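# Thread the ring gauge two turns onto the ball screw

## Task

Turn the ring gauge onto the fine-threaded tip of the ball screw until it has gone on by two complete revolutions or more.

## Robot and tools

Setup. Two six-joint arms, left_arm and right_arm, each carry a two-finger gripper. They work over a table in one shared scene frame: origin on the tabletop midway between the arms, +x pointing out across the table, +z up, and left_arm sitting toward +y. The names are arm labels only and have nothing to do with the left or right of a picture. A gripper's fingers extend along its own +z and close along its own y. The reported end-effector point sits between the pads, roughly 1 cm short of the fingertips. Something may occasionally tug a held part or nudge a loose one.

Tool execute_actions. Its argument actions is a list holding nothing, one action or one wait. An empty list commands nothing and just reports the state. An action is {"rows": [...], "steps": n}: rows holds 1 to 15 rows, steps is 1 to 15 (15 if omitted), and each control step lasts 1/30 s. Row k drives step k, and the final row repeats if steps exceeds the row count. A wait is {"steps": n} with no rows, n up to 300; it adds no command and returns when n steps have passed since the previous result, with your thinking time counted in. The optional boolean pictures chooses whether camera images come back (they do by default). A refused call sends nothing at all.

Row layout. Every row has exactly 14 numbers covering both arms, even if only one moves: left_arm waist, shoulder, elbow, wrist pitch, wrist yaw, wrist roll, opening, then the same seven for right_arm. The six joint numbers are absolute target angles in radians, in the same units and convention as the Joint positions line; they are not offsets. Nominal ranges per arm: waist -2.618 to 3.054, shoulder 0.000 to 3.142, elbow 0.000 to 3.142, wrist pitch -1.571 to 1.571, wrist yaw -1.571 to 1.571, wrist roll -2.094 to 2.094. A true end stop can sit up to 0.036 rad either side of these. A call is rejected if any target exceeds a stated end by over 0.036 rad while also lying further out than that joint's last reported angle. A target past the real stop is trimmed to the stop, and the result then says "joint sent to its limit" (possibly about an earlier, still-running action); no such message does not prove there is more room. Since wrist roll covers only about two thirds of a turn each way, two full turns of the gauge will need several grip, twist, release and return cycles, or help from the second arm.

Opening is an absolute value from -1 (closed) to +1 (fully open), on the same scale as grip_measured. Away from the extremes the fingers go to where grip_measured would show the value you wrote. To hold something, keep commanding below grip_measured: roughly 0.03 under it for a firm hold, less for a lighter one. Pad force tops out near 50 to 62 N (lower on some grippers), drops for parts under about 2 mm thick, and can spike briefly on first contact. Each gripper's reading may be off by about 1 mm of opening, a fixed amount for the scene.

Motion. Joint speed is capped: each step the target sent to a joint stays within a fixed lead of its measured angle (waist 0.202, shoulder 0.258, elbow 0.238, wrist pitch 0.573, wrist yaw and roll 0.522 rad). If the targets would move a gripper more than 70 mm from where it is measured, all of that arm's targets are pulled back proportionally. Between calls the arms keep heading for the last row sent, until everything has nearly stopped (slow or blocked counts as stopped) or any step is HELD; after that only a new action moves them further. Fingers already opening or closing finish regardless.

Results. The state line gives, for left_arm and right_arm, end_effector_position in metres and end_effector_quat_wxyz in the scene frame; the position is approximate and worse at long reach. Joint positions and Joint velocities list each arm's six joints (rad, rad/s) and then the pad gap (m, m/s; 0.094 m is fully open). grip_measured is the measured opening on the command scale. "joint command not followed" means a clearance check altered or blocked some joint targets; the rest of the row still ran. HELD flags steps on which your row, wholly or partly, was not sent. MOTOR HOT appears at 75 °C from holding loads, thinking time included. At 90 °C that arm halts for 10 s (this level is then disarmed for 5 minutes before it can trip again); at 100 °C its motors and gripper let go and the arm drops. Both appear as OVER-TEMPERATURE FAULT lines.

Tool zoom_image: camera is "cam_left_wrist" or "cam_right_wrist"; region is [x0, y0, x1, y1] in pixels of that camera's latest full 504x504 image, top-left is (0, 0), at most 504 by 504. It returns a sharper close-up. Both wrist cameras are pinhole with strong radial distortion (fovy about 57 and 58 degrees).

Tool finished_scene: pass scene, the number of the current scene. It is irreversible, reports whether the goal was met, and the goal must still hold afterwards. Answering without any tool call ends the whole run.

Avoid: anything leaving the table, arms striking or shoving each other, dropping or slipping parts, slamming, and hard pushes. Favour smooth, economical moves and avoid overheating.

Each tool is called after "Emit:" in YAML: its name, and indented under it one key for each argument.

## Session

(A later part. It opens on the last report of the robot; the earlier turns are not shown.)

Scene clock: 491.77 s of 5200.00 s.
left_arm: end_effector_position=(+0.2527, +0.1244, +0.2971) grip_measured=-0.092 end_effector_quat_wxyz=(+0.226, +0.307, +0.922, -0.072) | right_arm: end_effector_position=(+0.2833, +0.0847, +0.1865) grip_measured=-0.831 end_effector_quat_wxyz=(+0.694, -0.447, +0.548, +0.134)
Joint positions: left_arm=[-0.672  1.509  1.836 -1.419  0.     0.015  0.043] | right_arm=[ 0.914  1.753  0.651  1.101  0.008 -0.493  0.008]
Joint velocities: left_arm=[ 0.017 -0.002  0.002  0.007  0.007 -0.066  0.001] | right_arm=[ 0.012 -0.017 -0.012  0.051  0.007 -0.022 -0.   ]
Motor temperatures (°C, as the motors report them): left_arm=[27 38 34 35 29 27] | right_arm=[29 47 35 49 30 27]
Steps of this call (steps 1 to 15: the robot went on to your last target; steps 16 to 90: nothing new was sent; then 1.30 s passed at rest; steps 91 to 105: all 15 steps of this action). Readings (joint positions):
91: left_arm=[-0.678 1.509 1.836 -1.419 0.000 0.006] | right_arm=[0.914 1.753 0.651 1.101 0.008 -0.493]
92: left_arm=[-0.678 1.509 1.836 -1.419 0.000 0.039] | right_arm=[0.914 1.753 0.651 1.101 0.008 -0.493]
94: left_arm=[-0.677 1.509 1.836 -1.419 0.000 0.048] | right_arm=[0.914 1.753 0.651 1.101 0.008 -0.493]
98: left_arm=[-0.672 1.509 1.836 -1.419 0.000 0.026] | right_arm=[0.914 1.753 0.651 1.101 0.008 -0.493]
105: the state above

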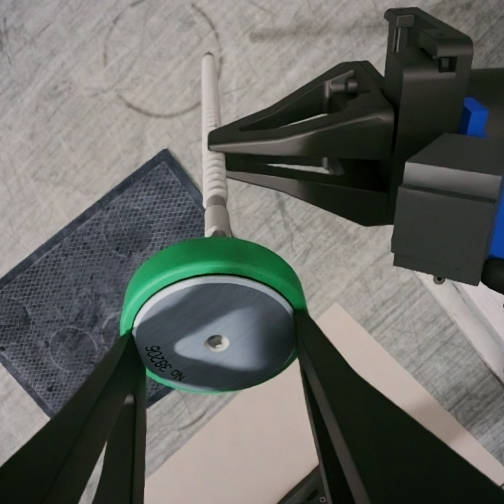

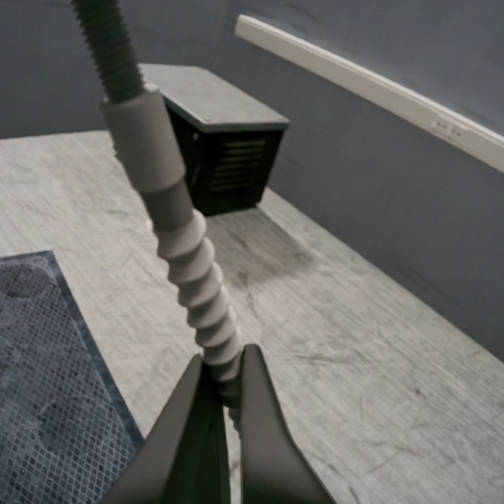

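Emit:
execute_actions:
  actions:
    - {"rows":[[-0.67,1.492,1.83,-1.4,0,0.1,-0.11,0.91,1.727,0.64,1.128,0,-0.5,-0.87],[-0.675,1.492,1.83,-1.4,0,0.2,-0.11,0.91,1.727,0.64,1.128,0,-0.5,-0.87],[-0.679,1.492,1.83,-1.4,0,0.1,-0.11,0.91,1.727,0.64,1.128,0,-0.5,-0.87],[-0.6825,1.492,1.83,-1.4,0,0,-0.11,0.91,1.727,0.64,1.128,0,-0.5,-0.87]],"steps":15}

Emit:
zoom_image:
  camera: "cam_left_wrist"
  region: [150,40,290,250]

Scene clock: 496.43 s of 5200.00 s.
left_arm: end_effector_position=(+0.2521, +0.1235, +0.2971) grip_measured=-0.092 end_effector_quat_wxyz=(+0.226, +0.309, +0.921, -0.072) | right_arm: end_effector_position=(+0.2833, +0.0847, +0.1865) grip_measured=-0.831 end_effector_quat_wxyz=(+0.694, -0.447, +0.548, +0.134)
Joint positions: left_arm=[-0.675  1.509  1.836 -1.419  0.     0.015  0.043] | right_arm=[ 0.914  1.753  0.651  1.101  0.008 -0.493  0.008]
Joint velocities: left_arm=[ 0.012  0.007 -0.017 -0.022  0.007 -0.037 -0.001] | right_arm=[-0.002 -0.002 -0.007 -0.051 -0.037 -0.007 -0.   ]
Motor temperatures (°C, as the motors report them): left_arm=[27 38 34 35 29 27] | right_arm=[29 48 35 49 30 27]
Steps of this call (steps 1 to 15: the robot went on to your last target; steps 16 to 90: nothing new was sent; then 1.17 s passed at rest; steps 91 to 105: all 15 steps of this action). Readings (joint positions):
91: left_arm=[-0.672 1.509 1.836 -1.419 0.000 0.024] | right_arm=[0.914 1.753 0.651 1.101 0.008 -0.493]
92: left_arm=[-0.672 1.509 1.836 -1.419 0.000 0.053] | right_arm=[0.914 1.753 0.651 1.101 0.008 -0.493]
94: left_arm=[-0.672 1.509 1.836 -1.419 0.000 0.057] | right_arm=[0.914 1.753 0.651 1.101 0.008 -0.493]
98: left_arm=[-0.674 1.509 1.836 -1.419 0.000 0.030] | right_arm=[0.914 1.753 0.651 1.101 0.008 -0.493]
105: the state above

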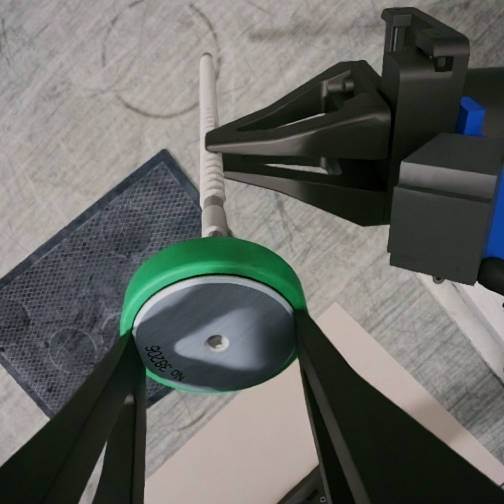

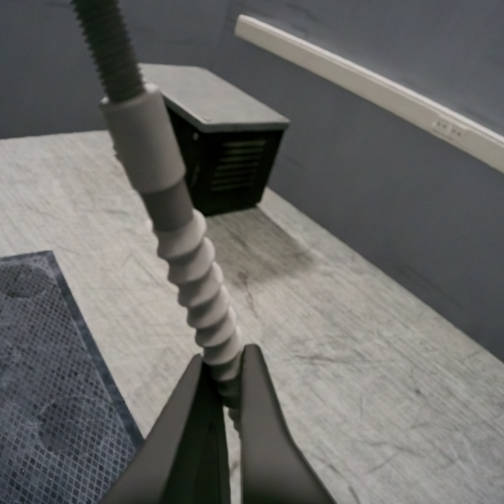

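Region (150, 40, 290, 250) of cam_left_wrist's 504x504 image, scaled by 2.400, with more detail than that image has.

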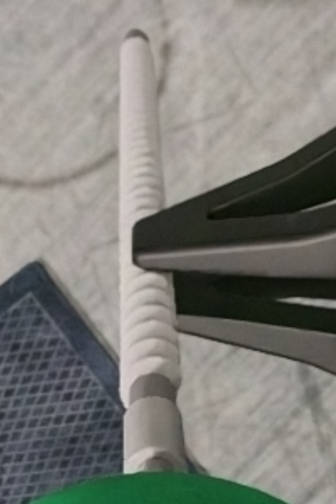

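Emit:
execute_actions:
  actions:
    - {"rows":[[-0.679,1.492,1.83,-1.395,0,0.2,-0.11,0.91,1.727,0.64,1.128,0,-0.5,-0.87],[-0.679,1.492,1.83,-1.39,0,0.4,-0.11,0.91,1.727,0.64,1.128,0,-0.5,-0.87],[-0.679,1.492,1.83,-1.387,0,0.6,-0.11,0.91,1.727,0.64,1.128,0,-0.5,-0.87],[-0.679,1.492,1.83,-1.384,0,0.8,-0.11,0.91,1.727,0.64,1.128,0,-0.5,-0.87],[-0.679,1.492,1.83,-1.384,0,1.0,-0.11,0.91,1.727,0.64,1.128,0,-0.5,-0.87],[-0.679,1.492,1.83,-1.384,0,1.2,-0.11,0.91,1.727,0.64,1.128,0,-0.5,-0.87],[-0.679,1.492,1.83,-1.384,0,1.4,-0.11,0.91,1.727,0.64,1.128,0,-0.5,-0.87],[-0.679,1.492,1.83,-1.384,0,1.571,-0.11,0.91,1.727,0.64,1.128,0,-0.5,-0.87]],"steps":15}

Emit:
execute_actions:
  actions:
    - {"steps":20}

Emit:
zoom_image:
  camera: "cam_left_wrist"
  region: [150,40,290,250]

Scene clock: 502.37 s of 5200.00 s.
left_arm: end_effector_position=(+0.2527, +0.1231, +0.2975) grip_measured=-0.092 end_effector_quat_wxyz=(+0.225, +0.805, +0.543, +0.081) | right_arm: end_effector_position=(+0.2833, +0.0847, +0.1865) grip_measured=-0.831 end_effector_quat_wxyz=(+0.694, -0.447, +0.548, +0.134)
Joint positions: left_arm=[-0.675  1.509  1.836 -1.415  0.     1.322  0.043] | right_arm=[ 0.914  1.753  0.651  1.101  0.008 -0.493  0.008]
Joint velocities: left_arm=[-0.007  0.002  0.002  0.007 -0.022  1.619  0.   ] | right_arm=[-0.002  0.017 -0.012 -0.051  0.022  0.007 -0.001]
Motor temperatures (°C, as the motors report them): left_arm=[27 38 34 35 29 27] | right_arm=[29 48 35 49 30 27]
Steps of this call (steps 1 to 15: the robot went on to your last target; steps 16 to 90: nothing new was sent; then 2.43 s passed at rest; steps 91 to 105: all 15 steps of this action). Readings (joint positions):
91: left_arm=[-0.675 1.509 1.836 -1.419 0.000 0.041] | right_arm=[0.914 1.753 0.651 1.101 0.008 -0.493]
92: left_arm=[-0.675 1.509 1.836 -1.419 0.000 0.103] | right_arm=[0.914 1.753 0.651 1.101 0.008 -0.493]
94: left_arm=[-0.675 1.509 1.836 -1.418 0.000 0.293] | right_arm=[0.914 1.753 0.651 1.101 0.008 -0.493]
98: left_arm=[-0.675 1.509 1.836 -1.417 0.000 0.692] | right_arm=[0.914 1.753 0.651 1.101 0.008 -0.493]
105: the state above

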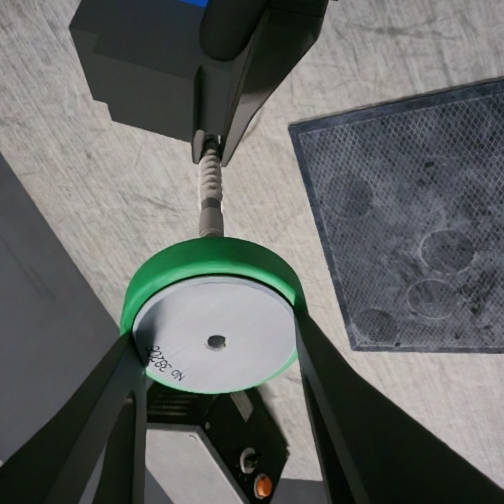

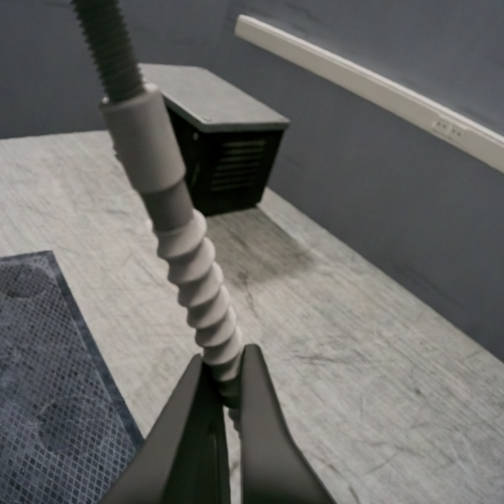

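Scene clock: 503.03 s of 5200.00 s.
left_arm: end_effector_position=(+0.2532, +0.1228, +0.2978) grip_measured=-0.092 end_effector_quat_wxyz=(+0.215, +0.863, +0.444, +0.108) | right_arm: end_effector_position=(+0.2833, +0.0847, +0.1865) grip_measured=-0.831 end_effector_quat_wxyz=(+0.694, -0.447, +0.548, +0.134)
Joint positions: left_arm=[-0.675  1.509  1.836 -1.413  0.     1.561  0.043] | right_arm=[ 0.914  1.753  0.651  1.101  0.008 -0.493  0.008]
Joint velocities: left_arm=[-0.007  0.007  0.017 -0.051  0.022  0.022 -0.   ] | right_arm=[ 0.007  0.007  0.022  0.007 -0.022 -0.051 -0.001]
Motor temperatures (°C, as the motors report them): left_arm=[27 38 34 35 29 27] | right_arm=[29 48 35 49 30 27]
Steps of this call (steps 1 to 20: the robot went on to your last target). Readings (joint positions):
1: left_arm=[-0.675 1.509 1.836 -1.415 0.000 1.371] | right_arm=[0.914 1.753 0.651 1.101 0.008 -0.493]
2: left_arm=[-0.675 1.509 1.836 -1.415 0.000 1.410] | right_arm=[0.914 1.753 0.651 1.101 0.008 -0.493]
4: left_arm=[-0.675 1.509 1.836 -1.414 0.000 1.465] | right_arm=[0.914 1.753 0.651 1.101 0.008 -0.493]
8: left_arm=[-0.675 1.509 1.836 -1.413 0.000 1.524] | right_arm=[0.914 1.753 0.651 1.101 0.008 -0.493]
20: the state above

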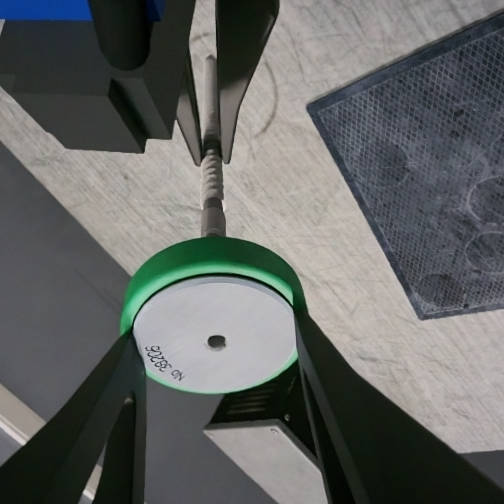

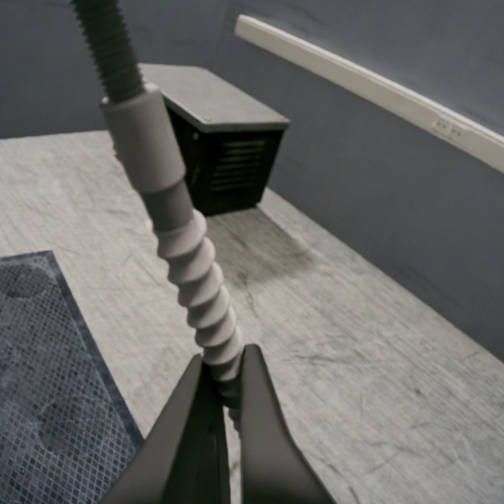

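Region (150, 40, 290, 250) of cam_left_wrist's 504x504 image, scaled by 2.400, with more detail than that image has.

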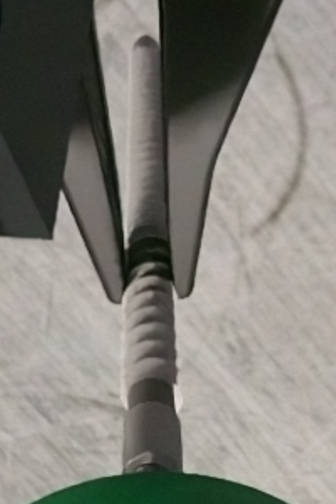

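Emit:
execute_actions:
  actions:
    - {"rows":[[-0.679,1.492,1.824,-1.384,0,1.5,-0.11,0.91,1.727,0.64,1.128,0,-0.5,-0.87],[-0.679,1.492,1.822,-1.382,0,1.4,-0.11,0.91,1.727,0.64,1.128,0,-0.5,-0.87],[-0.679,1.492,1.82,-1.38,0,1.3,-0.11,0.91,1.727,0.64,1.128,0,-0.5,-0.87],[-0.679,1.492,1.818,-1.378,0,1.2,-0.11,0.91,1.727,0.64,1.128,0,-0.5,-0.87],[-0.679,1.492,1.816,-1.376,0,1.1,-0.11,0.91,1.727,0.64,1.128,0,-0.5,-0.87],[-0.679,1.492,1.814,-1.374,0,1.0,-0.11,0.91,1.727,0.64,1.128,0,-0.5,-0.87],[-0.679,1.492,1.812,-1.372,0,0.9,-0.11,0.91,1.727,0.64,1.128,0,-0.5,-0.87],[-0.679,1.492,1.812,-1.372,0,0.8,-0.11,0.91,1.727,0.64,1.128,0,-0.5,-0.87],[-0.679,1.492,1.812,-1.372,0,0.7,-0.11,0.91,1.727,0.64,1.128,0,-0.5,-0.87],[-0.679,1.492,1.812,-1.372,0,0.6,-0.11,0.91,1.727,0.64,1.128,0,-0.5,-0.87]],"steps":15}
  pictures: false

Scene clock: 512.90 s of 5200.00 s.
left_arm: end_effector_position=(+0.2548, +0.1217, +0.2989) grip_measured=-0.092 end_effector_quat_wxyz=(+0.244, +0.611, +0.753, +0.012) | right_arm: end_effector_position=(+0.2833, +0.0847, +0.1865) grip_measured=-0.831 end_effector_quat_wxyz=(+0.694, -0.447, +0.548, +0.134)
Joint positions: left_arm=[-0.675  1.509  1.836 -1.404 -0.     0.732  0.043] | right_arm=[ 0.914  1.753  0.651  1.101  0.008 -0.493  0.008]
Joint velocities: left_arm=[-0.022 -0.012  0.007 -0.081  0.095 -0.769  0.001] | right_arm=[-0.002 -0.042 -0.017 -0.037 -0.007 -0.051 -0.   ]
Motor temperatures (°C, as the motors report them): left_arm=[27 38 34 35 29 27] | right_arm=[29 48 36 49 30 27]
Steps of this call (steps 1 to 15: the robot went on to your last target; steps 16 to 90: nothing new was sent; then 6.37 s passed at rest; steps 91 to 105: all 15 steps of this action). Readings (joint positions):
91: left_arm=[-0.675 1.509 1.836 -1.412 0.000 1.555] | right_arm=[0.914 1.753 0.651 1.101 0.008 -0.493]
92: left_arm=[-0.675 1.509 1.836 -1.412 0.000 1.531] | right_arm=[0.914 1.753 0.651 1.101 0.008 -0.493]
94: left_arm=[-0.675 1.509 1.836 -1.411 -0.000 1.439] | right_arm=[0.914 1.753 0.651 1.101 0.008 -0.493]
98: left_arm=[-0.675 1.509 1.836 -1.407 -0.000 1.151] | right_arm=[0.914 1.753 0.651 1.101 0.008 -0.493]
105: the state above

Emit:
execute_actions:
  actions:
    - {"rows":[[-0.679,1.492,1.79,-1.372,0,0.7,-0.11,0.91,1.727,0.64,1.128,0,-0.5,-0.87],[-0.679,1.492,1.83,-1.372,0,0.8,-0.11,0.91,1.727,0.64,1.128,0,-0.5,-0.87],[-0.679,1.492,1.79,-1.372,0,0.9,-0.11,0.91,1.727,0.64,1.128,0,-0.5,-0.87],[-0.679,1.492,1.83,-1.372,0,1.0,-0.11,0.91,1.727,0.64,1.128,0,-0.5,-0.87],[-0.679,1.492,1.79,-1.372,0,0.9,-0.11,0.91,1.727,0.64,1.128,0,-0.5,-0.87],[-0.679,1.492,1.83,-1.372,0,0.8,-0.11,0.91,1.727,0.64,1.128,0,-0.5,-0.87],[-0.679,1.492,1.815,-1.372,0,0.7,-0.11,0.91,1.727,0.64,1.128,0,-0.5,-0.87]],"steps":10}
  pictures: false

Scene clock: 518.70 s of 5200.00 s.
left_arm: end_effector_position=(+0.2548, +0.1218, +0.2938) grip_measured=-0.092 end_effector_quat_wxyz=(+0.239, +0.617, +0.750, +0.014) | right_arm: end_effector_position=(+0.2833, +0.0847, +0.1845) grip_measured=-0.831 end_effector_quat_wxyz=(+0.691, -0.449, +0.550, +0.134)
Joint positions: left_arm=[-0.675  1.508  1.817 -1.396 -0.001  0.746  0.043] | right_arm=[ 0.914  1.753  0.651  1.093  0.008 -0.494  0.008]
Joint velocities: left_arm=[ 0.002 -0.012  0.012  0.037  0.051 -0.183 -0.001] | right_arm=[-0.007  0.007  0.012  0.051 -0.022 -0.037 -0.001]
Motor temperatures (°C, as the motors report them): left_arm=[27 38 33 35 29 27] | right_arm=[29 48 36 49 30 27]
Steps of this call (steps 1 to 30: the robot went on to your last target; steps 31 to 90: nothing new was sent; then 2.47 s passed at rest; steps 91 to 100: all 10 steps of this action). Readings (joint positions):
91: left_arm=[-0.675 1.508 1.830 -1.400 -0.000 0.626] | right_arm=[0.914 1.753 0.651 1.101 0.008 -0.493]
92: left_arm=[-0.675 1.508 1.829 -1.401 -0.000 0.655] | right_arm=[0.914 1.753 0.651 1.101 0.008 -0.493]
94: left_arm=[-0.675 1.508 1.821 -1.398 -0.000 0.754] | right_arm=[0.914 1.753 0.651 1.098 0.008 -0.493]
98: left_arm=[-0.675 1.508 1.817 -1.396 -0.001 0.765] | right_arm=[0.914 1.753 0.651 1.093 0.008 -0.494]
100: the state above

Emit:
execute_actions:
  actions:
    - {"rows":[[-0.679,1.492,1.812,-1.372,0.004,0.6,-0.11,0.91,1.727,0.64,1.128,0,-0.5,-0.87],[-0.679,1.492,1.812,-1.372,0.008,0.5,-0.11,0.91,1.727,0.64,1.128,0,-0.5,-0.87],[-0.679,1.492,1.812,-1.372,0.012,0.4,-0.11,0.91,1.727,0.64,1.128,0,-0.5,-0.87],[-0.679,1.492,1.812,-1.372,0.016,0.3,-0.11,0.91,1.727,0.64,1.128,0,-0.5,-0.87],[-0.679,1.492,1.812,-1.372,0.02,0.2,-0.11,0.91,1.727,0.64,1.128,0,-0.5,-0.87],[-0.679,1.492,1.812,-1.372,0.016,0.1,-0.11,0.91,1.727,0.64,1.128,0,-0.5,-0.87],[-0.679,1.492,1.812,-1.372,0.01,0.0,-0.11,0.91,1.727,0.64,1.128,0,-0.5,-0.87],[-0.679,1.492,1.812,-1.372,0.004,-0.1,-0.11,0.91,1.727,0.64,1.128,0,-0.5,-0.87],[-0.679,1.492,1.812,-1.372,-0.002,-0.2,-0.11,0.91,1.727,0.64,1.128,0,-0.5,-0.87],[-0.679,1.492,1.812,-1.372,-0.008,-0.3,-0.11,0.91,1.727,0.64,1.128,0,-0.5,-0.87],[-0.679,1.492,1.812,-1.372,-0.014,-0.4,-0.11,0.91,1.727,0.64,1.128,0,-0.5,-0.87],[-0.679,1.492,1.812,-1.372,-0.02,-0.3,-0.11,0.91,1.727,0.64,1.128,0,-0.5,-0.87],[-0.679,1.492,1.812,-1.372,-0.014,-0.2,-0.11,0.91,1.727,0.64,1.128,0,-0.5,-0.87],[-0.679,1.492,1.812,-1.372,-0.007,-0.1,-0.11,0.91,1.727,0.64,1.128,0,-0.5,-0.87],[-0.679,1.492,1.812,-1.372,0,0,-0.11,0.91,1.727,0.64,1.128,0,-0.5,-0.87]],"steps":15}

Scene clock: 525.93 s of 5200.00 s.
left_arm: end_effector_position=(+0.2549, +0.1220, +0.2938) grip_measured=-0.092 end_effector_quat_wxyz=(+0.225, +0.261, +0.935, -0.083) | right_arm: end_effector_position=(+0.2832, +0.0848, +0.1857) grip_measured=-0.831 end_effector_quat_wxyz=(+0.693, -0.448, +0.549, +0.134)
Joint positions: left_arm=[-0.675  1.508  1.817 -1.396 -0.002 -0.086  0.043] | right_arm=[ 0.914  1.753  0.651  1.098  0.008 -0.494  0.008]
Joint velocities: left_arm=[ 0.002 -0.007 -0.007 -0.037 -0.081  0.432 -0.   ] | right_arm=[-0.002 -0.002 -0.007 -0.037 -0.037 -0.022 -0.   ]
Motor temperatures (°C, as the motors report them): left_arm=[27 38 34 35 29 27] | right_arm=[29 48 36 50 30 27]
Steps of this call (steps 1 to 30: the robot went on to your last target; steps 31 to 90: nothing new was sent; then 3.73 s passed at rest; steps 91 to 105: all 15 steps of this action). Readings (joint positions):
91: left_arm=[-0.675 1.508 1.817 -1.396 -0.001 0.697] | right_arm=[0.914 1.753 0.651 1.093 0.008 -0.494]
92: left_arm=[-0.675 1.508 1.817 -1.396 -0.001 0.664] | right_arm=[0.914 1.753 0.651 1.093 0.008 -0.494]
94: left_arm=[-0.675 1.508 1.817 -1.396 -0.000 0.559] | right_arm=[0.914 1.753 0.651 1.093 0.008 -0.494]
98: left_arm=[-0.675 1.508 1.817 -1.396 0.002 0.259] | right_arm=[0.914 1.753 0.651 1.095 0.008 -0.494]
105: the state above

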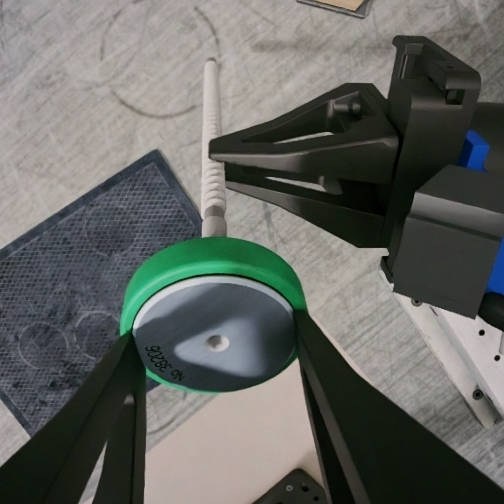

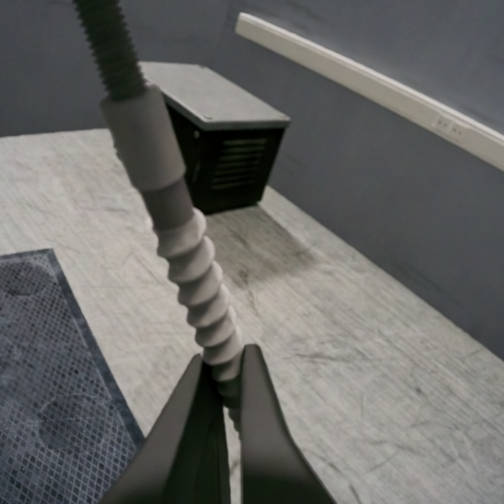

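Emit:
execute_actions:
  actions:
    - {"rows":[[-0.679,1.492,1.78,-1.368,0,0.1,-0.11,0.91,1.727,0.64,1.128,0,-0.5,-0.87],[-0.679,1.492,1.81,-1.366,0,0.2,-0.11,0.91,1.727,0.64,1.128,0,-0.5,-0.87],[-0.679,1.492,1.78,-1.364,0,0.3,-0.11,0.91,1.727,0.64,1.128,0,-0.5,-0.87],[-0.679,1.492,1.81,-1.362,0,0.4,-0.11,0.91,1.727,0.64,1.128,0,-0.5,-0.87],[-0.679,1.492,1.78,-1.36,0,0.3,-0.11,0.91,1.727,0.64,1.128,0,-0.5,-0.87],[-0.679,1.492,1.8,-1.36,0,0.2,-0.11,0.91,1.727,0.64,1.128,0,-0.5,-0.87],[-0.679,1.492,1.8,-1.36,0,0.1,-0.11,0.91,1.727,0.64,1.128,0,-0.5,-0.87],[-0.679,1.492,1.8,-1.36,0,0,-0.11,0.91,1.727,0.64,1.128,0,-0.5,-0.87],[-0.679,1.492,1.8,-1.36,0,-0.1,-0.11,0.91,1.727,0.64,1.128,0,-0.5,-0.87],[-0.679,1.492,1.8,-1.36,0,-0.2,-0.11,0.91,1.727,0.64,1.128,0,-0.5,-0.87],[-0.679,1.492,1.8,-1.36,0,-0.3,-0.11,0.91,1.727,0.64,1.128,0,-0.5,-0.87],[-0.679,1.492,1.8,-1.36,0,-0.2,-0.11,0.91,1.727,0.64,1.128,0,-0.5,-0.87],[-0.679,1.492,1.8,-1.36,0,-0.1,-0.11,0.91,1.727,0.64,1.128,0,-0.5,-0.87],[-0.679,1.492,1.8,-1.36,0,0,-0.11,0.91,1.727,0.64,1.128,0,-0.5,-0.87]],"steps":15}
  pictures: false

Scene clock: 534.67 s of 5200.00 s.
left_arm: end_effector_position=(+0.2554, +0.1212, +0.2899) grip_measured=-0.092 end_effector_quat_wxyz=(+0.223, +0.279, +0.931, -0.079) | right_arm: end_effector_position=(+0.2829, +0.0850, +0.1859) grip_measured=-0.831 end_effector_quat_wxyz=(+0.693, -0.449, +0.548, +0.135)
Joint positions: left_arm=[-0.675  1.508  1.802 -1.386 -0.    -0.049  0.043] | right_arm=[ 0.914  1.753  0.651  1.098  0.005 -0.495  0.008]
Joint velocities: left_arm=[-0.002  0.007 -0.027 -0.007  0.022  0.212 -0.002] | right_arm=[ 0.012 -0.007  0.002 -0.081 -0.022 -0.007 -0.002]
Motor temperatures (°C, as the motors report them): left_arm=[27 38 34 35 29 27] | right_arm=[29 48 36 50 30 27]
Steps of this call (steps 1 to 30: the robot went on to your last target; steps 31 to 90: nothing new was sent; then 5.23 s passed at rest; steps 91 to 105: all 15 steps of this action). Readings (joint positions):
91: left_arm=[-0.675 1.508 1.813 -1.394 -0.001 0.006] | right_arm=[0.914 1.753 0.651 1.098 0.007 -0.494]
92: left_arm=[-0.675 1.508 1.812 -1.394 -0.001 0.039] | right_arm=[0.914 1.753 0.651 1.098 0.007 -0.494]
94: left_arm=[-0.675 1.508 1.806 -1.389 -0.001 0.144] | right_arm=[0.914 1.753 0.651 1.098 0.006 -0.495]
98: left_arm=[-0.675 1.508 1.802 -1.386 -0.001 0.144] | right_arm=[0.914 1.753 0.651 1.098 0.005 -0.495]
105: the state above

Emit:
execute_actions:
  actions:
    - {"rows":[[-0.679,1.492,1.78,-1.356,0,-0.1,-0.11,0.91,1.727,0.64,1.128,0,-0.5,-0.87],[-0.679,1.492,1.795,-1.353,0,-0.2,-0.11,0.91,1.727,0.64,1.128,0,-0.5,-0.87],[-0.679,1.492,1.77,-1.35,0,-0.3,-0.11,0.91,1.727,0.64,1.128,0,-0.5,-0.87],[-0.679,1.492,1.79,-1.347,0,-0.4,-0.11,0.91,1.727,0.64,1.128,0,-0.5,-0.87],[-0.679,1.492,1.765,-1.344,0,-0.5,-0.11,0.91,1.727,0.64,1.128,0,-0.5,-0.87],[-0.679,1.492,1.785,-1.341,0,-0.6,-0.11,0.91,1.727,0.64,1.128,0,-0.5,-0.87],[-0.679,1.492,1.76,-1.338,0,-0.7,-0.11,0.91,1.727,0.64,1.128,0,-0.5,-0.87],[-0.679,1.492,1.78,-1.335,0,-0.8,-0.11,0.91,1.727,0.64,1.128,0,-0.5,-0.87],[-0.679,1.492,1.755,-1.332,0,-0.9,-0.11,0.91,1.727,0.64,1.128,0,-0.5,-0.87],[-0.679,1.492,1.775,-1.33,0,-1.0,-0.11,0.91,1.727,0.64,1.128,0,-0.5,-0.87],[-0.679,1.492,1.755,-1.33,0,-1.1,-0.11,0.91,1.727,0.64,1.128,0,-0.5,-0.87],[-0.679,1.492,1.768,-1.33,0,-1.2,-0.11,0.91,1.727,0.64,1.128,0,-0.5,-0.87]],"steps":15}

Scene clock: 541.73 s of 5200.00 s.
left_arm: end_effector_position=(+0.2577, +0.1193, +0.2842) grip_measured=-0.092 end_effector_quat_wxyz=(+0.162, -0.175, +0.956, -0.172) | right_arm: end_effector_position=(+0.2828, +0.0851, +0.1861) grip_measured=-0.831 end_effector_quat_wxyz=(+0.693, -0.449, +0.547, +0.135)
Joint positions: left_arm=[-0.675  1.508  1.776 -1.361  0.001 -0.995  0.043] | right_arm=[ 0.914  1.753  0.651  1.099  0.005 -0.496  0.008]
Joint velocities: left_arm=[-0.007  0.007 -0.012  0.081 -0.022 -1.341 -0.   ] | right_arm=[-0.002 -0.012  0.007 -0.022 -0.007 -0.022 -0.001]
Motor temperatures (°C, as the motors report them): left_arm=[27 38 34 35 29 27] | right_arm=[29 48 36 50 30 27]
Steps of this call (steps 1 to 30: the robot went on to your last target; steps 31 to 90: nothing new was sent; then 3.57 s passed at rest; steps 91 to 105: all 15 steps of this action). Readings (joint positions):
91: left_arm=[-0.675 1.508 1.802 -1.386 -0.000 -0.024] | right_arm=[0.914 1.753 0.651 1.098 0.005 -0.495]
92: left_arm=[-0.675 1.508 1.802 -1.386 -0.000 -0.053] | right_arm=[0.914 1.753 0.651 1.098 0.005 -0.495]
94: left_arm=[-0.675 1.508 1.798 -1.383 -0.000 -0.152] | right_arm=[0.914 1.753 0.651 1.098 0.005 -0.495]
98: left_arm=[-0.675 1.508 1.786 -1.371 0.000 -0.447] | right_arm=[0.914 1.753 0.651 1.098 0.005 -0.496]
105: the state above

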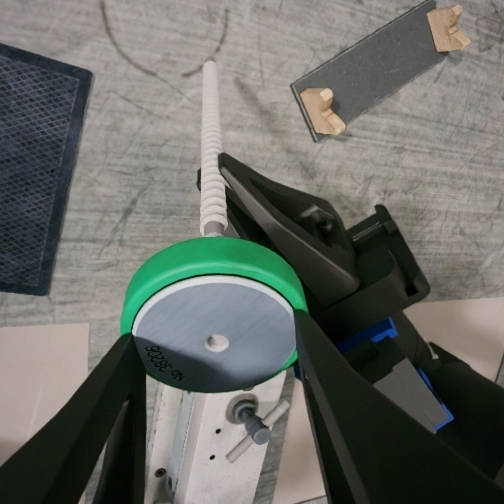

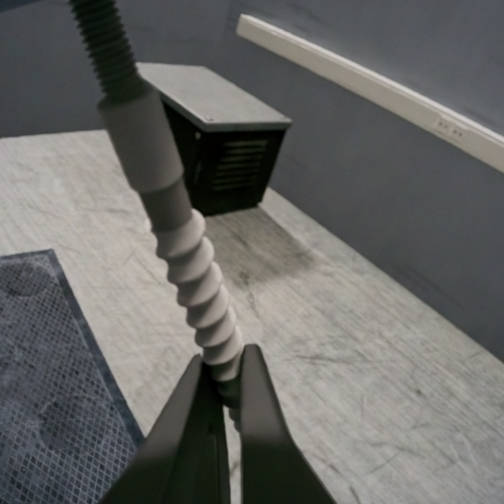

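Insertion is progressing; continuing down while pre-rolling.

Emit:
execute_actions:
  actions:
    - {"rows":[[-0.679,1.492,1.75,-1.327,0,-1.25,-0.11,0.91,1.727,0.64,1.128,0,-0.5,-0.87],[-0.679,1.492,1.77,-1.324,0,-1.3,-0.11,0.91,1.727,0.64,1.128,0,-0.5,-0.87],[-0.679,1.492,1.745,-1.321,0,-1.35,-0.11,0.91,1.727,0.64,1.128,0,-0.5,-0.87],[-0.679,1.492,1.765,-1.318,0,-1.4,-0.11,0.91,1.727,0.64,1.128,0,-0.5,-0.87],[-0.679,1.492,1.74,-1.315,0,-1.45,-0.11,0.91,1.727,0.64,1.128,0,-0.5,-0.87],[-0.679,1.492,1.76,-1.312,0,-1.5,-0.11,0.91,1.727,0.64,1.128,0,-0.5,-0.87],[-0.679,1.492,1.735,-1.309,0,-1.55,-0.11,0.91,1.727,0.64,1.128,0,-0.5,-0.87],[-0.679,1.492,1.755,-1.306,0,-1.6,-0.11,0.91,1.727,0.64,1.128,0,-0.5,-0.87],[-0.679,1.492,1.73,-1.303,0,-1.65,-0.11,0.91,1.727,0.64,1.128,0,-0.5,-0.87],[-0.679,1.492,1.75,-1.3,0,-1.7,-0.11,0.91,1.727,0.64,1.128,0,-0.5,-0.87],[-0.679,1.492,1.725,-1.3,0,-1.75,-0.11,0.91,1.727,0.64,1.128,0,-0.5,-0.87],[-0.679,1.492,1.738,-1.3,0,-1.8,-0.11,0.91,1.727,0.64,1.128,0,-0.5,-0.87]],"steps":15}

Scene clock: 547.57 s of 5200.00 s.
left_arm: end_effector_position=(+0.2597, +0.1177, +0.2790) grip_measured=-0.092 end_effector_quat_wxyz=(+0.093, -0.492, +0.838, -0.217) | right_arm: end_effector_position=(+0.2840, +0.0841, +0.1818) grip_measured=-0.831 end_effector_quat_wxyz=(+0.688, -0.452, +0.553, +0.131)
Joint positions: left_arm=[-0.675  1.508  1.753 -1.34   0.001 -1.693  0.043] | right_arm=[ 0.913  1.753  0.651  1.082  0.009 -0.496  0.008]
Joint velocities: left_arm=[-0.017  0.002  0.002 -0.007 -0.066 -0.696 -0.002] | right_arm=[ 0.007  0.002  0.002 -0.022 -0.051  0.066  0.   ]
Motor temperatures (°C, as the motors report them): left_arm=[27 38 34 36 29 27] | right_arm=[29 48 36 50 30 27]
Steps of this call (steps 1 to 30: the robot went on to your last target; steps 31 to 90: nothing new was sent; then 2.33 s passed at rest; steps 91 to 105: all 15 steps of this action). Readings (joint positions):
91: left_arm=[-0.675 1.508 1.774 -1.360 0.001 -1.200] | right_arm=[0.914 1.753 0.651 1.100 0.005 -0.496]
92: left_arm=[-0.675 1.508 1.773 -1.359 0.001 -1.216] | right_arm=[0.914 1.753 0.651 1.100 0.005 -0.496]
94: left_arm=[-0.675 1.508 1.770 -1.356 0.001 -1.269] | right_arm=[0.914 1.753 0.651 1.097 0.005 -0.496]
98: left_arm=[-0.675 1.508 1.762 -1.349 0.001 -1.419] | right_arm=[0.914 1.753 0.651 1.090 0.007 -0.496]
105: the state above

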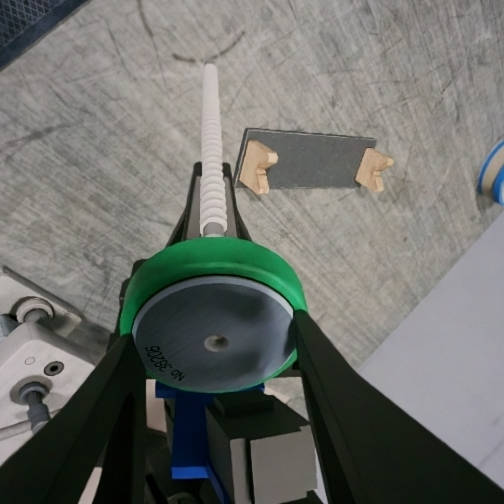

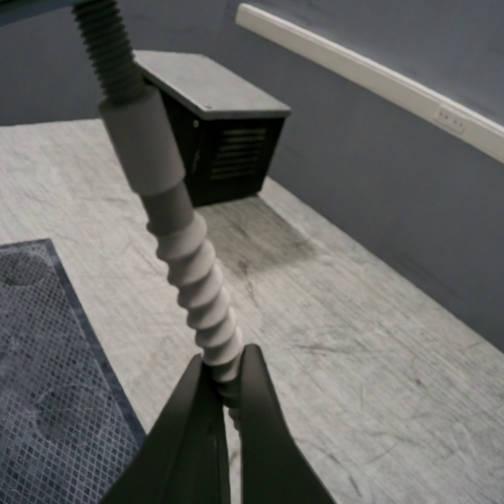

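Emit:
execute_actions:
  actions:
    - {"rows":[[-0.679,1.492,1.79,-1.31,0,-1.85,-0.11,0.91,1.727,0.64,1.128,0,-0.5,-0.87],[-0.679,1.492,1.78,-1.315,0,-1.9,-0.11,0.91,1.727,0.64,1.128,0,-0.5,-0.87],[-0.679,1.492,1.79,-1.318,0,-1.95,-0.11,0.91,1.727,0.64,1.128,0,-0.5,-0.87],[-0.679,1.492,1.78,-1.32,0,-2.0,-0.11,0.91,1.727,0.64,1.128,0,-0.5,-0.87],[-0.679,1.492,1.785,-1.32,0,-2.05,-0.11,0.91,1.727,0.64,1.128,0,-0.5,-0.87]],"steps":15}
  pictures: false

Scene clock: 553.13 s of 5200.00 s.
left_arm: end_effector_position=(+0.2597, +0.1178, +0.2790) grip_measured=-0.092 end_effector_quat_wxyz=(+0.056, -0.624, +0.745, -0.229) | right_arm: end_effector_position=(+0.2840, +0.0840, +0.1818) grip_measured=-0.831 end_effector_quat_wxyz=(+0.688, -0.451, +0.553, +0.131)
Joint positions: left_arm=[-0.675  1.508  1.753 -1.34   0.001 -2.027  0.043] | right_arm=[ 0.913  1.753  0.651  1.082  0.01  -0.496  0.008]
Joint velocities: left_arm=[ 0.017 -0.022 -0.022 -0.051  0.037 -0.154  0.001] | right_arm=[-0.002  0.002  0.002  0.022  0.037 -0.066  0.   ]
Motor temperatures (°C, as the motors report them): left_arm=[27 39 34 36 29 27] | right_arm=[29 48 36 50 30 27]
Steps of this call (steps 1 to 30: the robot went on to your last target; steps 31 to 90: nothing new was sent; then 2.07 s passed at rest; steps 91 to 105: all 15 steps of this action). Readings (joint positions):
91: left_arm=[-0.675 1.508 1.753 -1.340 0.001 -1.800] | right_arm=[0.913 1.753 0.651 1.082 0.010 -0.496]
92: left_arm=[-0.675 1.508 1.753 -1.340 0.001 -1.817] | right_arm=[0.913 1.753 0.651 1.082 0.010 -0.496]
94: left_arm=[-0.675 1.508 1.753 -1.340 0.001 -1.869] | right_arm=[0.913 1.753 0.651 1.082 0.010 -0.496]
98: left_arm=[-0.675 1.508 1.753 -1.340 0.001 -1.971] | right_arm=[0.913 1.753 0.651 1.082 0.010 -0.496]
105: the state above

Emit:
execute_actions:
  actions:
    - {"rows":[[-0.679,1.492,1.78,-1.32,0,1.0,-0.11,0.91,1.727,0.64,1.128,0,-0.5,-0.87]],"steps":15}
  pictures: false

Emit:
execute_actions:
  actions:
    - {"steps":50}

Scene clock: 556.83 s of 5200.00 s.
left_arm: end_effector_position=(+0.2597, +0.1180, +0.2790) grip_measured=-0.091 end_effector_quat_wxyz=(+0.194, +0.028, +0.971, -0.134) | right_arm: end_effector_position=(+0.2840, +0.0840, +0.1818) grip_measured=-0.831 end_effector_quat_wxyz=(+0.688, -0.451, +0.553, +0.131)
Joint positions: left_arm=[-0.675  1.508  1.753 -1.34   0.    -0.574  0.043] | right_arm=[ 0.913  1.753  0.651  1.082  0.01  -0.496  0.008]
Joint velocities: left_arm=[ 0.007  0.002 -0.007 -0.066  0.007  2.806 -0.001] | right_arm=[-0.002 -0.002  0.007 -0.081 -0.051 -0.037  0.001]
Motor temperatures (°C, as the motors report them): left_arm=[27 39 35 36 29 27] | right_arm=[29 48 36 51 30 27]
Steps of this call (steps 1 to 30: the robot went on to your last target; steps 31 to 90: nothing new was sent; then 0.20 s passed at rest; steps 91 to 105: all 15 steps of this action). Readings (joint positions):
91: left_arm=[-0.675 1.508 1.753 -1.340 0.001 -1.959] | right_arm=[0.913 1.753 0.651 1.082 0.010 -0.496]
92: left_arm=[-0.675 1.508 1.753 -1.340 0.001 -1.859] | right_arm=[0.913 1.753 0.651 1.082 0.010 -0.496]
94: left_arm=[-0.675 1.508 1.753 -1.340 0.001 -1.662] | right_arm=[0.913 1.753 0.651 1.082 0.010 -0.496]
98: left_arm=[-0.675 1.508 1.753 -1.340 0.001 -1.267] | right_arm=[0.913 1.753 0.651 1.082 0.010 -0.496]
105: the state above

Scene clock: 558.50 s of 5200.00 s.
left_arm: end_effector_position=(+0.2598, +0.1180, +0.2790) grip_measured=-0.091 end_effector_quat_wxyz=(+0.232, +0.705, +0.669, +0.042) | right_arm: end_effector_position=(+0.2840, +0.0840, +0.1818) grip_measured=-0.831 end_effector_quat_wxyz=(+0.688, -0.451, +0.553, +0.131)
Joint positions: left_arm=[-0.675  1.508  1.753 -1.34  -0.     0.991  0.043] | right_arm=[ 0.913  1.753  0.651  1.082  0.01  -0.496  0.008]
Joint velocities: left_arm=[ 0.007  0.007  0.007  0.022 -0.037  0.051 -0.   ] | right_arm=[ 0.002  0.002 -0.012 -0.051 -0.022 -0.022 -0.   ]
Motor temperatures (°C, as the motors report them): left_arm=[27 39 35 36 29 27] | right_arm=[29 49 36 51 30 27]
Steps of this call (steps 1 to 45: the robot went on to your last target; steps 46 to 50: nothing new was sent). Readings (joint positions):
1: left_arm=[-0.675 1.508 1.753 -1.340 0.000 -0.475] | right_arm=[0.913 1.753 0.651 1.082 0.010 -0.496]
2: left_arm=[-0.675 1.508 1.753 -1.340 0.000 -0.376] | right_arm=[0.913 1.753 0.651 1.082 0.010 -0.496]
4: left_arm=[-0.675 1.508 1.753 -1.340 0.000 -0.177] | right_arm=[0.913 1.753 0.651 1.082 0.010 -0.496]
8: left_arm=[-0.675 1.508 1.753 -1.340 -0.000 0.220] | right_arm=[0.913 1.753 0.651 1.082 0.010 -0.496]
50: the state above
All arms were judged still, so your last target was given up. Only a new action makes them travel on or press farther. Fingers that are still opening or closing keep moving.

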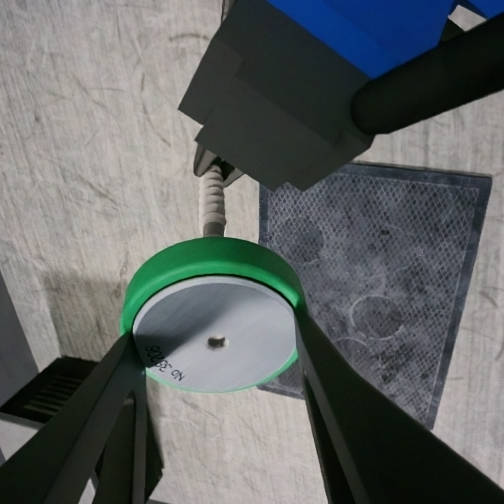

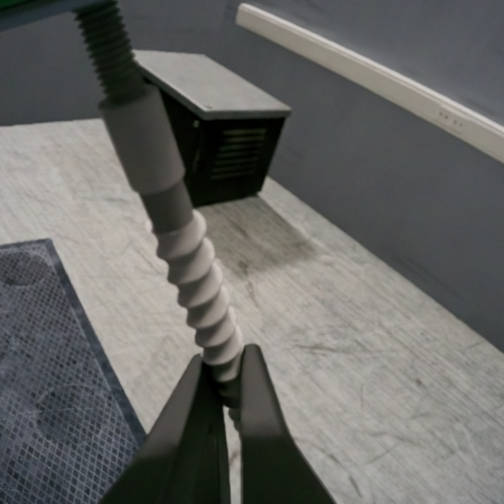

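Emit:
execute_actions:
  actions:
    - {"rows":[[-0.679,1.492,1.78,-1.32,0,2.05,-0.11,0.91,1.727,0.64,1.128,0,-0.5,-0.87]],"steps":15}

Scene clock: 560.90 s of 5200.00 s.
left_arm: end_effector_position=(+0.2599, +0.1181, +0.2790) grip_measured=-0.091 end_effector_quat_wxyz=(+0.184, +0.938, +0.255, +0.148) | right_arm: end_effector_position=(+0.2840, +0.0840, +0.1820) grip_measured=-0.831 end_effector_quat_wxyz=(+0.688, -0.451, +0.553, +0.131)
Joint positions: left_arm=[-0.675  1.508  1.753 -1.34  -0.001  1.98   0.043] | right_arm=[ 0.913  1.753  0.651  1.083  0.01  -0.496  0.008]
Joint velocities: left_arm=[-0.007  0.002 -0.017  0.037 -0.007  0.447 -0.   ] | right_arm=[-0.002 -0.007 -0.002 -0.022 -0.037 -0.051 -0.   ]
Motor temperatures (°C, as the motors report them): left_arm=[27 39 35 36 29 27] | right_arm=[29 49 36 51 30 27]
Steps of this call (steps 1 to 57: nothing new was sent; steps 58 to 72: all 15 steps of this action). Readings (joint positions):
58: left_arm=[-0.675 1.508 1.753 -1.340 -0.001 1.075] | right_arm=[0.913 1.753 0.651 1.082 0.010 -0.496]
59: left_arm=[-0.675 1.508 1.753 -1.340 -0.001 1.175] | right_arm=[0.913 1.753 0.651 1.082 0.010 -0.496]
61: left_arm=[-0.675 1.508 1.753 -1.340 -0.001 1.375] | right_arm=[0.913 1.753 0.651 1.082 0.010 -0.496]
65: left_arm=[-0.675 1.508 1.753 -1.340 -0.001 1.743] | right_arm=[0.913 1.753 0.651 1.082 0.010 -0.496]
72: the state above

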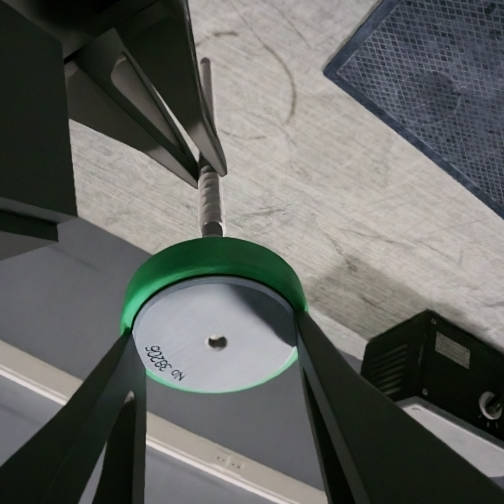

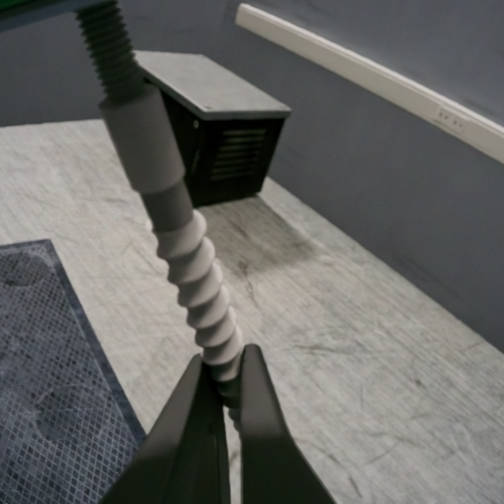

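Emit:
execute_actions:
  actions:
    - {"rows":[[-0.679,1.492,1.78,-1.32,0,2.05,0.12,0.91,1.727,0.64,1.128,0,-0.5,-0.87]],"steps":12}
  pictures: false

Emit:
execute_actions:
  actions:
    - {"rows":[[-0.679,1.492,1.78,-1.32,0,-2.05,0.12,0.91,1.727,0.64,1.128,0,-0.5,-0.87]],"steps":15}
  pictures: false

Emit:
execute_actions:
  actions:
    - {"steps":40}

Scene clock: 565.87 s of 5200.00 s.
left_arm: end_effector_position=(+0.2627, +0.1160, +0.2808) grip_measured=+0.119 end_effector_quat_wxyz=(+0.185, +0.943, +0.225, +0.158) | right_arm: end_effector_position=(+0.2839, +0.0841, +0.1803) grip_measured=-0.831 end_effector_quat_wxyz=(+0.686, -0.454, +0.554, +0.130)
Joint positions: left_arm=[-0.675  1.508  1.753 -1.324 -0.001  2.041  0.053] | right_arm=[ 0.913  1.753  0.651  1.076  0.008 -0.498  0.008]
Joint velocities: left_arm=[-0.007 -0.002 -0.002  0.037  0.037 -0.007 -0.   ] | right_arm=[-0.007  0.002  0.007  0.051 -0.007 -0.022 -0.   ]
Motor temperatures (°C, as the motors report them): left_arm=[27 39 36 36 29 27] | right_arm=[29 49 36 51 30 27]
Steps of this call (steps 1 to 30: the robot went on to your last target; steps 31 to 90: nothing new was sent; then 1.57 s passed at rest; steps 91 to 102: all 12 steps of this action). Readings (joint positions):
91: left_arm=[-0.675 1.508 1.753 -1.339 -0.001 2.041] | right_arm=[0.913 1.753 0.651 1.083 0.010 -0.496]
92: left_arm=[-0.675 1.508 1.753 -1.336 -0.001 2.041] | right_arm=[0.913 1.753 0.651 1.082 0.010 -0.496]
94: left_arm=[-0.675 1.508 1.753 -1.332 -0.001 2.041] | right_arm=[0.913 1.753 0.651 1.078 0.009 -0.497]
98: left_arm=[-0.675 1.508 1.753 -1.326 -0.001 2.041] | right_arm=[0.913 1.753 0.651 1.076 0.008 -0.498]
102: the state above

Scene clock: 566.37 s of 5200.00 s.
left_arm: end_effector_position=(+0.2630, +0.1160, +0.2810) grip_measured=+0.119 end_effector_quat_wxyz=(+0.244, +0.550, +0.799, -0.006) | right_arm: end_effector_position=(+0.2839, +0.0841, +0.1801) grip_measured=-0.831 end_effector_quat_wxyz=(+0.685, -0.454, +0.554, +0.130)
Joint positions: left_arm=[-0.675  1.508  1.753 -1.323 -0.002  0.574  0.053] | right_arm=[ 0.913  1.753  0.651  1.075  0.008 -0.498  0.008]
Joint velocities: left_arm=[-0.007  0.007 -0.007 -0.037 -0.081 -2.747 -0.   ] | right_arm=[ 0.002  0.002 -0.017 -0.007 -0.051  0.037  0.   ]
Motor temperatures (°C, as the motors report them): left_arm=[27 39 36 36 29 27] | right_arm=[29 49 36 51 30 27]
Steps of this call (steps 1 to 15: all 15 steps of this action). Readings (joint positions):
1: left_arm=[-0.675 1.508 1.753 -1.324 -0.002 1.959] | right_arm=[0.913 1.753 0.651 1.076 0.008 -0.498]
2: left_arm=[-0.675 1.508 1.753 -1.323 -0.002 1.859] | right_arm=[0.913 1.753 0.651 1.076 0.008 -0.498]
4: left_arm=[-0.675 1.508 1.753 -1.323 -0.002 1.661] | right_arm=[0.913 1.753 0.651 1.076 0.008 -0.498]
8: left_arm=[-0.675 1.508 1.753 -1.323 -0.002 1.266] | right_arm=[0.913 1.753 0.651 1.076 0.008 -0.498]
15: the state above

Scene clock: 567.70 s of 5200.00 s.
left_arm: end_effector_position=(+0.2629, +0.1158, +0.2810) grip_measured=+0.119 end_effector_quat_wxyz=(+0.058, -0.626, +0.741, -0.237) | right_arm: end_effector_position=(+0.2839, +0.0841, +0.1801) grip_measured=-0.831 end_effector_quat_wxyz=(+0.685, -0.454, +0.554, +0.130)
Joint positions: left_arm=[-0.675  1.508  1.753 -1.323 -0.001 -2.034  0.053] | right_arm=[ 0.913  1.753  0.651  1.075  0.008 -0.498  0.008]
Joint velocities: left_arm=[-0.002  0.002 -0.012 -0.022 -0.037 -0.081  0.001] | right_arm=[-0.017  0.012 -0.007  0.037 -0.022  0.022  0.   ]
Motor temperatures (°C, as the motors report them): left_arm=[27 39 36 36 29 27] | right_arm=[29 49 36 51 30 27]
Steps of this call (steps 1 to 40: the robot went on to your last target). Readings (joint positions):
1: left_arm=[-0.675 1.508 1.753 -1.323 -0.002 0.475] | right_arm=[0.913 1.753 0.651 1.075 0.008 -0.498]
2: left_arm=[-0.675 1.508 1.753 -1.323 -0.002 0.376] | right_arm=[0.913 1.753 0.651 1.075 0.008 -0.498]
4: left_arm=[-0.675 1.508 1.753 -1.323 -0.002 0.177] | right_arm=[0.913 1.753 0.651 1.075 0.008 -0.498]
8: left_arm=[-0.675 1.508 1.753 -1.323 -0.002 -0.220] | right_arm=[0.913 1.753 0.651 1.075 0.008 -0.498]
40: the state above

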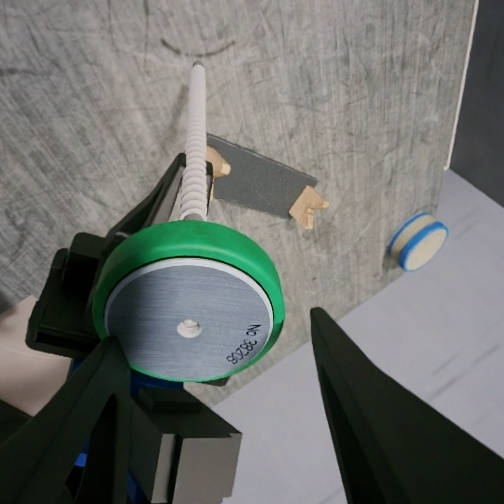

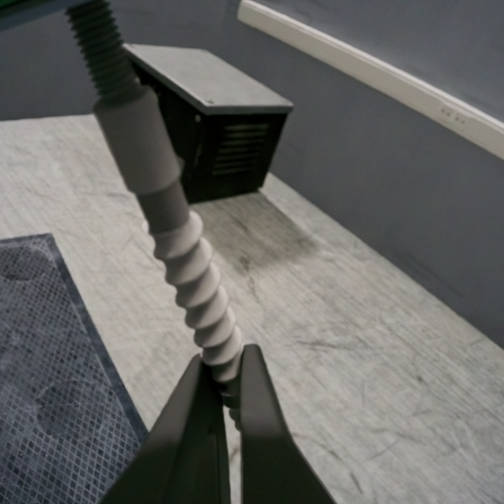

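Emit:
execute_actions:
  actions:
    - {"rows":[[-0.679,1.492,1.78,-1.335,0,-2.05,0.14,0.91,1.727,0.64,1.135,0,-0.5,-0.87],[-0.679,1.492,1.78,-1.345,0,-2.05,0.14,0.91,1.727,0.64,1.14,0,-0.5,-0.87],[-0.679,1.492,1.78,-1.355,0,-2.05,0.14,0.91,1.727,0.64,1.145,0,-0.5,-0.87],[-0.679,1.492,1.78,-1.36,0,-2.05,0.14,0.91,1.727,0.64,1.15,0,-0.5,-0.87]],"steps":15}

Scene clock: 575.10 s of 5200.00 s.
left_arm: end_effector_position=(+0.2597, +0.1182, +0.2789) grip_measured=+0.139 end_effector_quat_wxyz=(+0.055, -0.630, +0.740, -0.229) | right_arm: end_effector_position=(+0.2839, +0.0841, +0.1802) grip_measured=-0.831 end_effector_quat_wxyz=(+0.685, -0.454, +0.554, +0.130)
Joint positions: left_arm=[-0.675  1.508  1.753 -1.341 -0.001 -2.042  0.053] | right_arm=[ 0.913  1.753  0.651  1.076  0.008 -0.498  0.008]
Joint velocities: left_arm=[ 0.012  0.002  0.002 -0.007  0.066 -0.022 -0.   ] | right_arm=[ 0.002  0.012 -0.007 -0.007 -0.007 -0.022 -0.001]
Motor temperatures (°C, as the motors report them): left_arm=[27 39 37 35 29 27] | right_arm=[29 49 36 52 30 27]
Steps of this call (steps 1 to 30: the robot went on to your last target; steps 31 to 90: nothing new was sent; then 3.90 s passed at rest; steps 91 to 105: all 15 steps of this action). Readings (joint positions):
91: left_arm=[-0.675 1.508 1.753 -1.323 -0.001 -2.042] | right_arm=[0.913 1.753 0.651 1.075 0.008 -0.498]
92: left_arm=[-0.675 1.508 1.753 -1.323 -0.001 -2.042] | right_arm=[0.913 1.753 0.651 1.075 0.008 -0.498]
94: left_arm=[-0.675 1.508 1.753 -1.327 -0.001 -2.042] | right_arm=[0.913 1.753 0.651 1.075 0.008 -0.498]
98: left_arm=[-0.675 1.508 1.753 -1.337 -0.001 -2.042] | right_arm=[0.913 1.753 0.651 1.076 0.008 -0.498]
105: the state above

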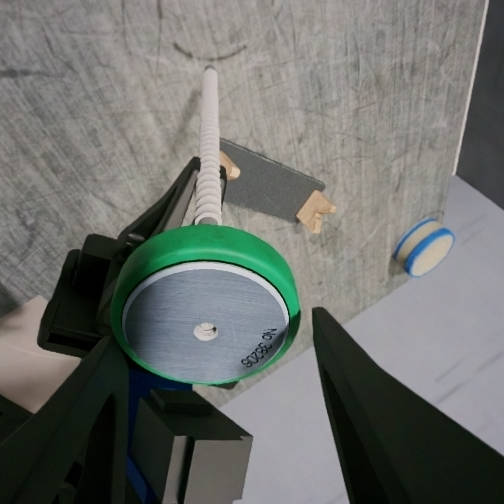

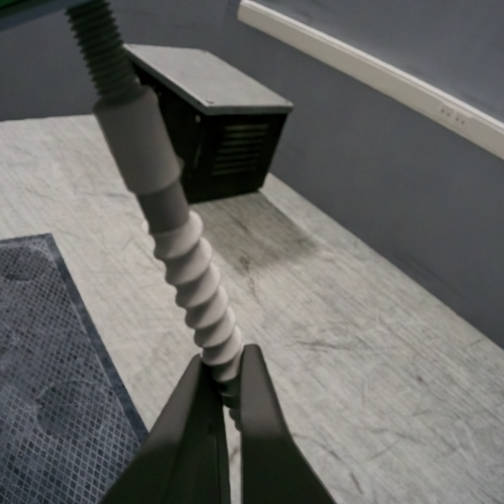

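Emit:
execute_actions:
  actions:
    - {"rows":[[-0.679,1.492,1.78,-1.36,0,-2.05,0.14,0.91,1.727,0.64,1.16,0,-0.5,-0.87],[-0.679,1.492,1.78,-1.36,0,-2.05,0.14,0.91,1.727,0.64,1.168,0,-0.5,-0.87],[-0.679,1.492,1.78,-1.36,0,-2.05,0.14,0.91,1.727,0.64,1.175,0,-0.5,-0.87]],"steps":15}

Scene clock: 578.13 s of 5200.00 s.
left_arm: end_effector_position=(+0.2592, +0.1184, +0.2786) grip_measured=+0.139 end_effector_quat_wxyz=(+0.054, -0.630, +0.740, -0.228) | right_arm: end_effector_position=(+0.2839, +0.0842, +0.1861) grip_measured=-0.831 end_effector_quat_wxyz=(+0.694, -0.449, +0.548, +0.132)
Joint positions: left_arm=[-0.675  1.508  1.753 -1.343  0.    -2.042  0.053] | right_arm=[ 0.913  1.753  0.651  1.1    0.008 -0.498  0.008]
Joint velocities: left_arm=[ 0.002 -0.007 -0.007  0.051 -0.037 -0.051  0.   ] | right_arm=[-0.007  0.002  0.007  0.007  0.022  0.007  0.   ]
Motor temperatures (°C, as the motors report them): left_arm=[27 39 37 35 29 27] | right_arm=[29 49 36 52 30 27]
Steps of this call (steps 1 to 15: the robot went on to your last target; steps 16 to 76: nothing new was sent; steps 77 to 91: all 15 steps of this action). Readings (joint positions):
77: left_arm=[-0.675 1.508 1.753 -1.342 -0.001 -2.042] | right_arm=[0.913 1.753 0.651 1.076 0.008 -0.498]
78: left_arm=[-0.675 1.508 1.753 -1.342 -0.001 -2.042] | right_arm=[0.913 1.753 0.651 1.078 0.008 -0.498]
80: left_arm=[-0.675 1.508 1.753 -1.342 -0.001 -2.042] | right_arm=[0.913 1.753 0.651 1.085 0.008 -0.498]
84: left_arm=[-0.675 1.508 1.753 -1.342 -0.000 -2.042] | right_arm=[0.913 1.753 0.651 1.095 0.008 -0.498]
91: the state above

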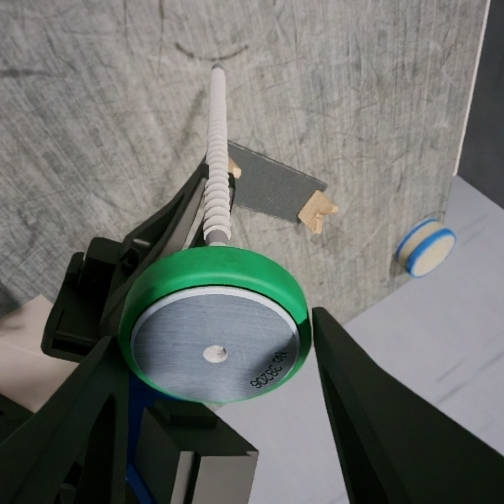

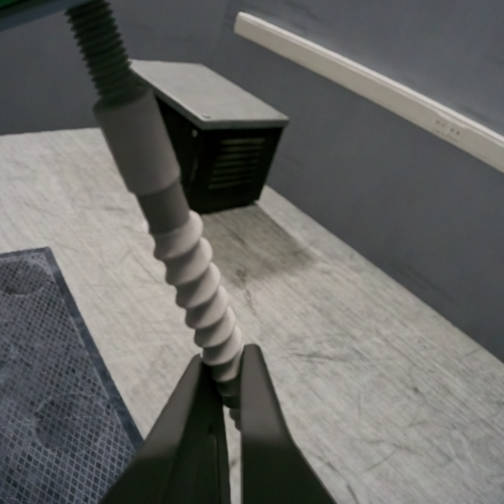

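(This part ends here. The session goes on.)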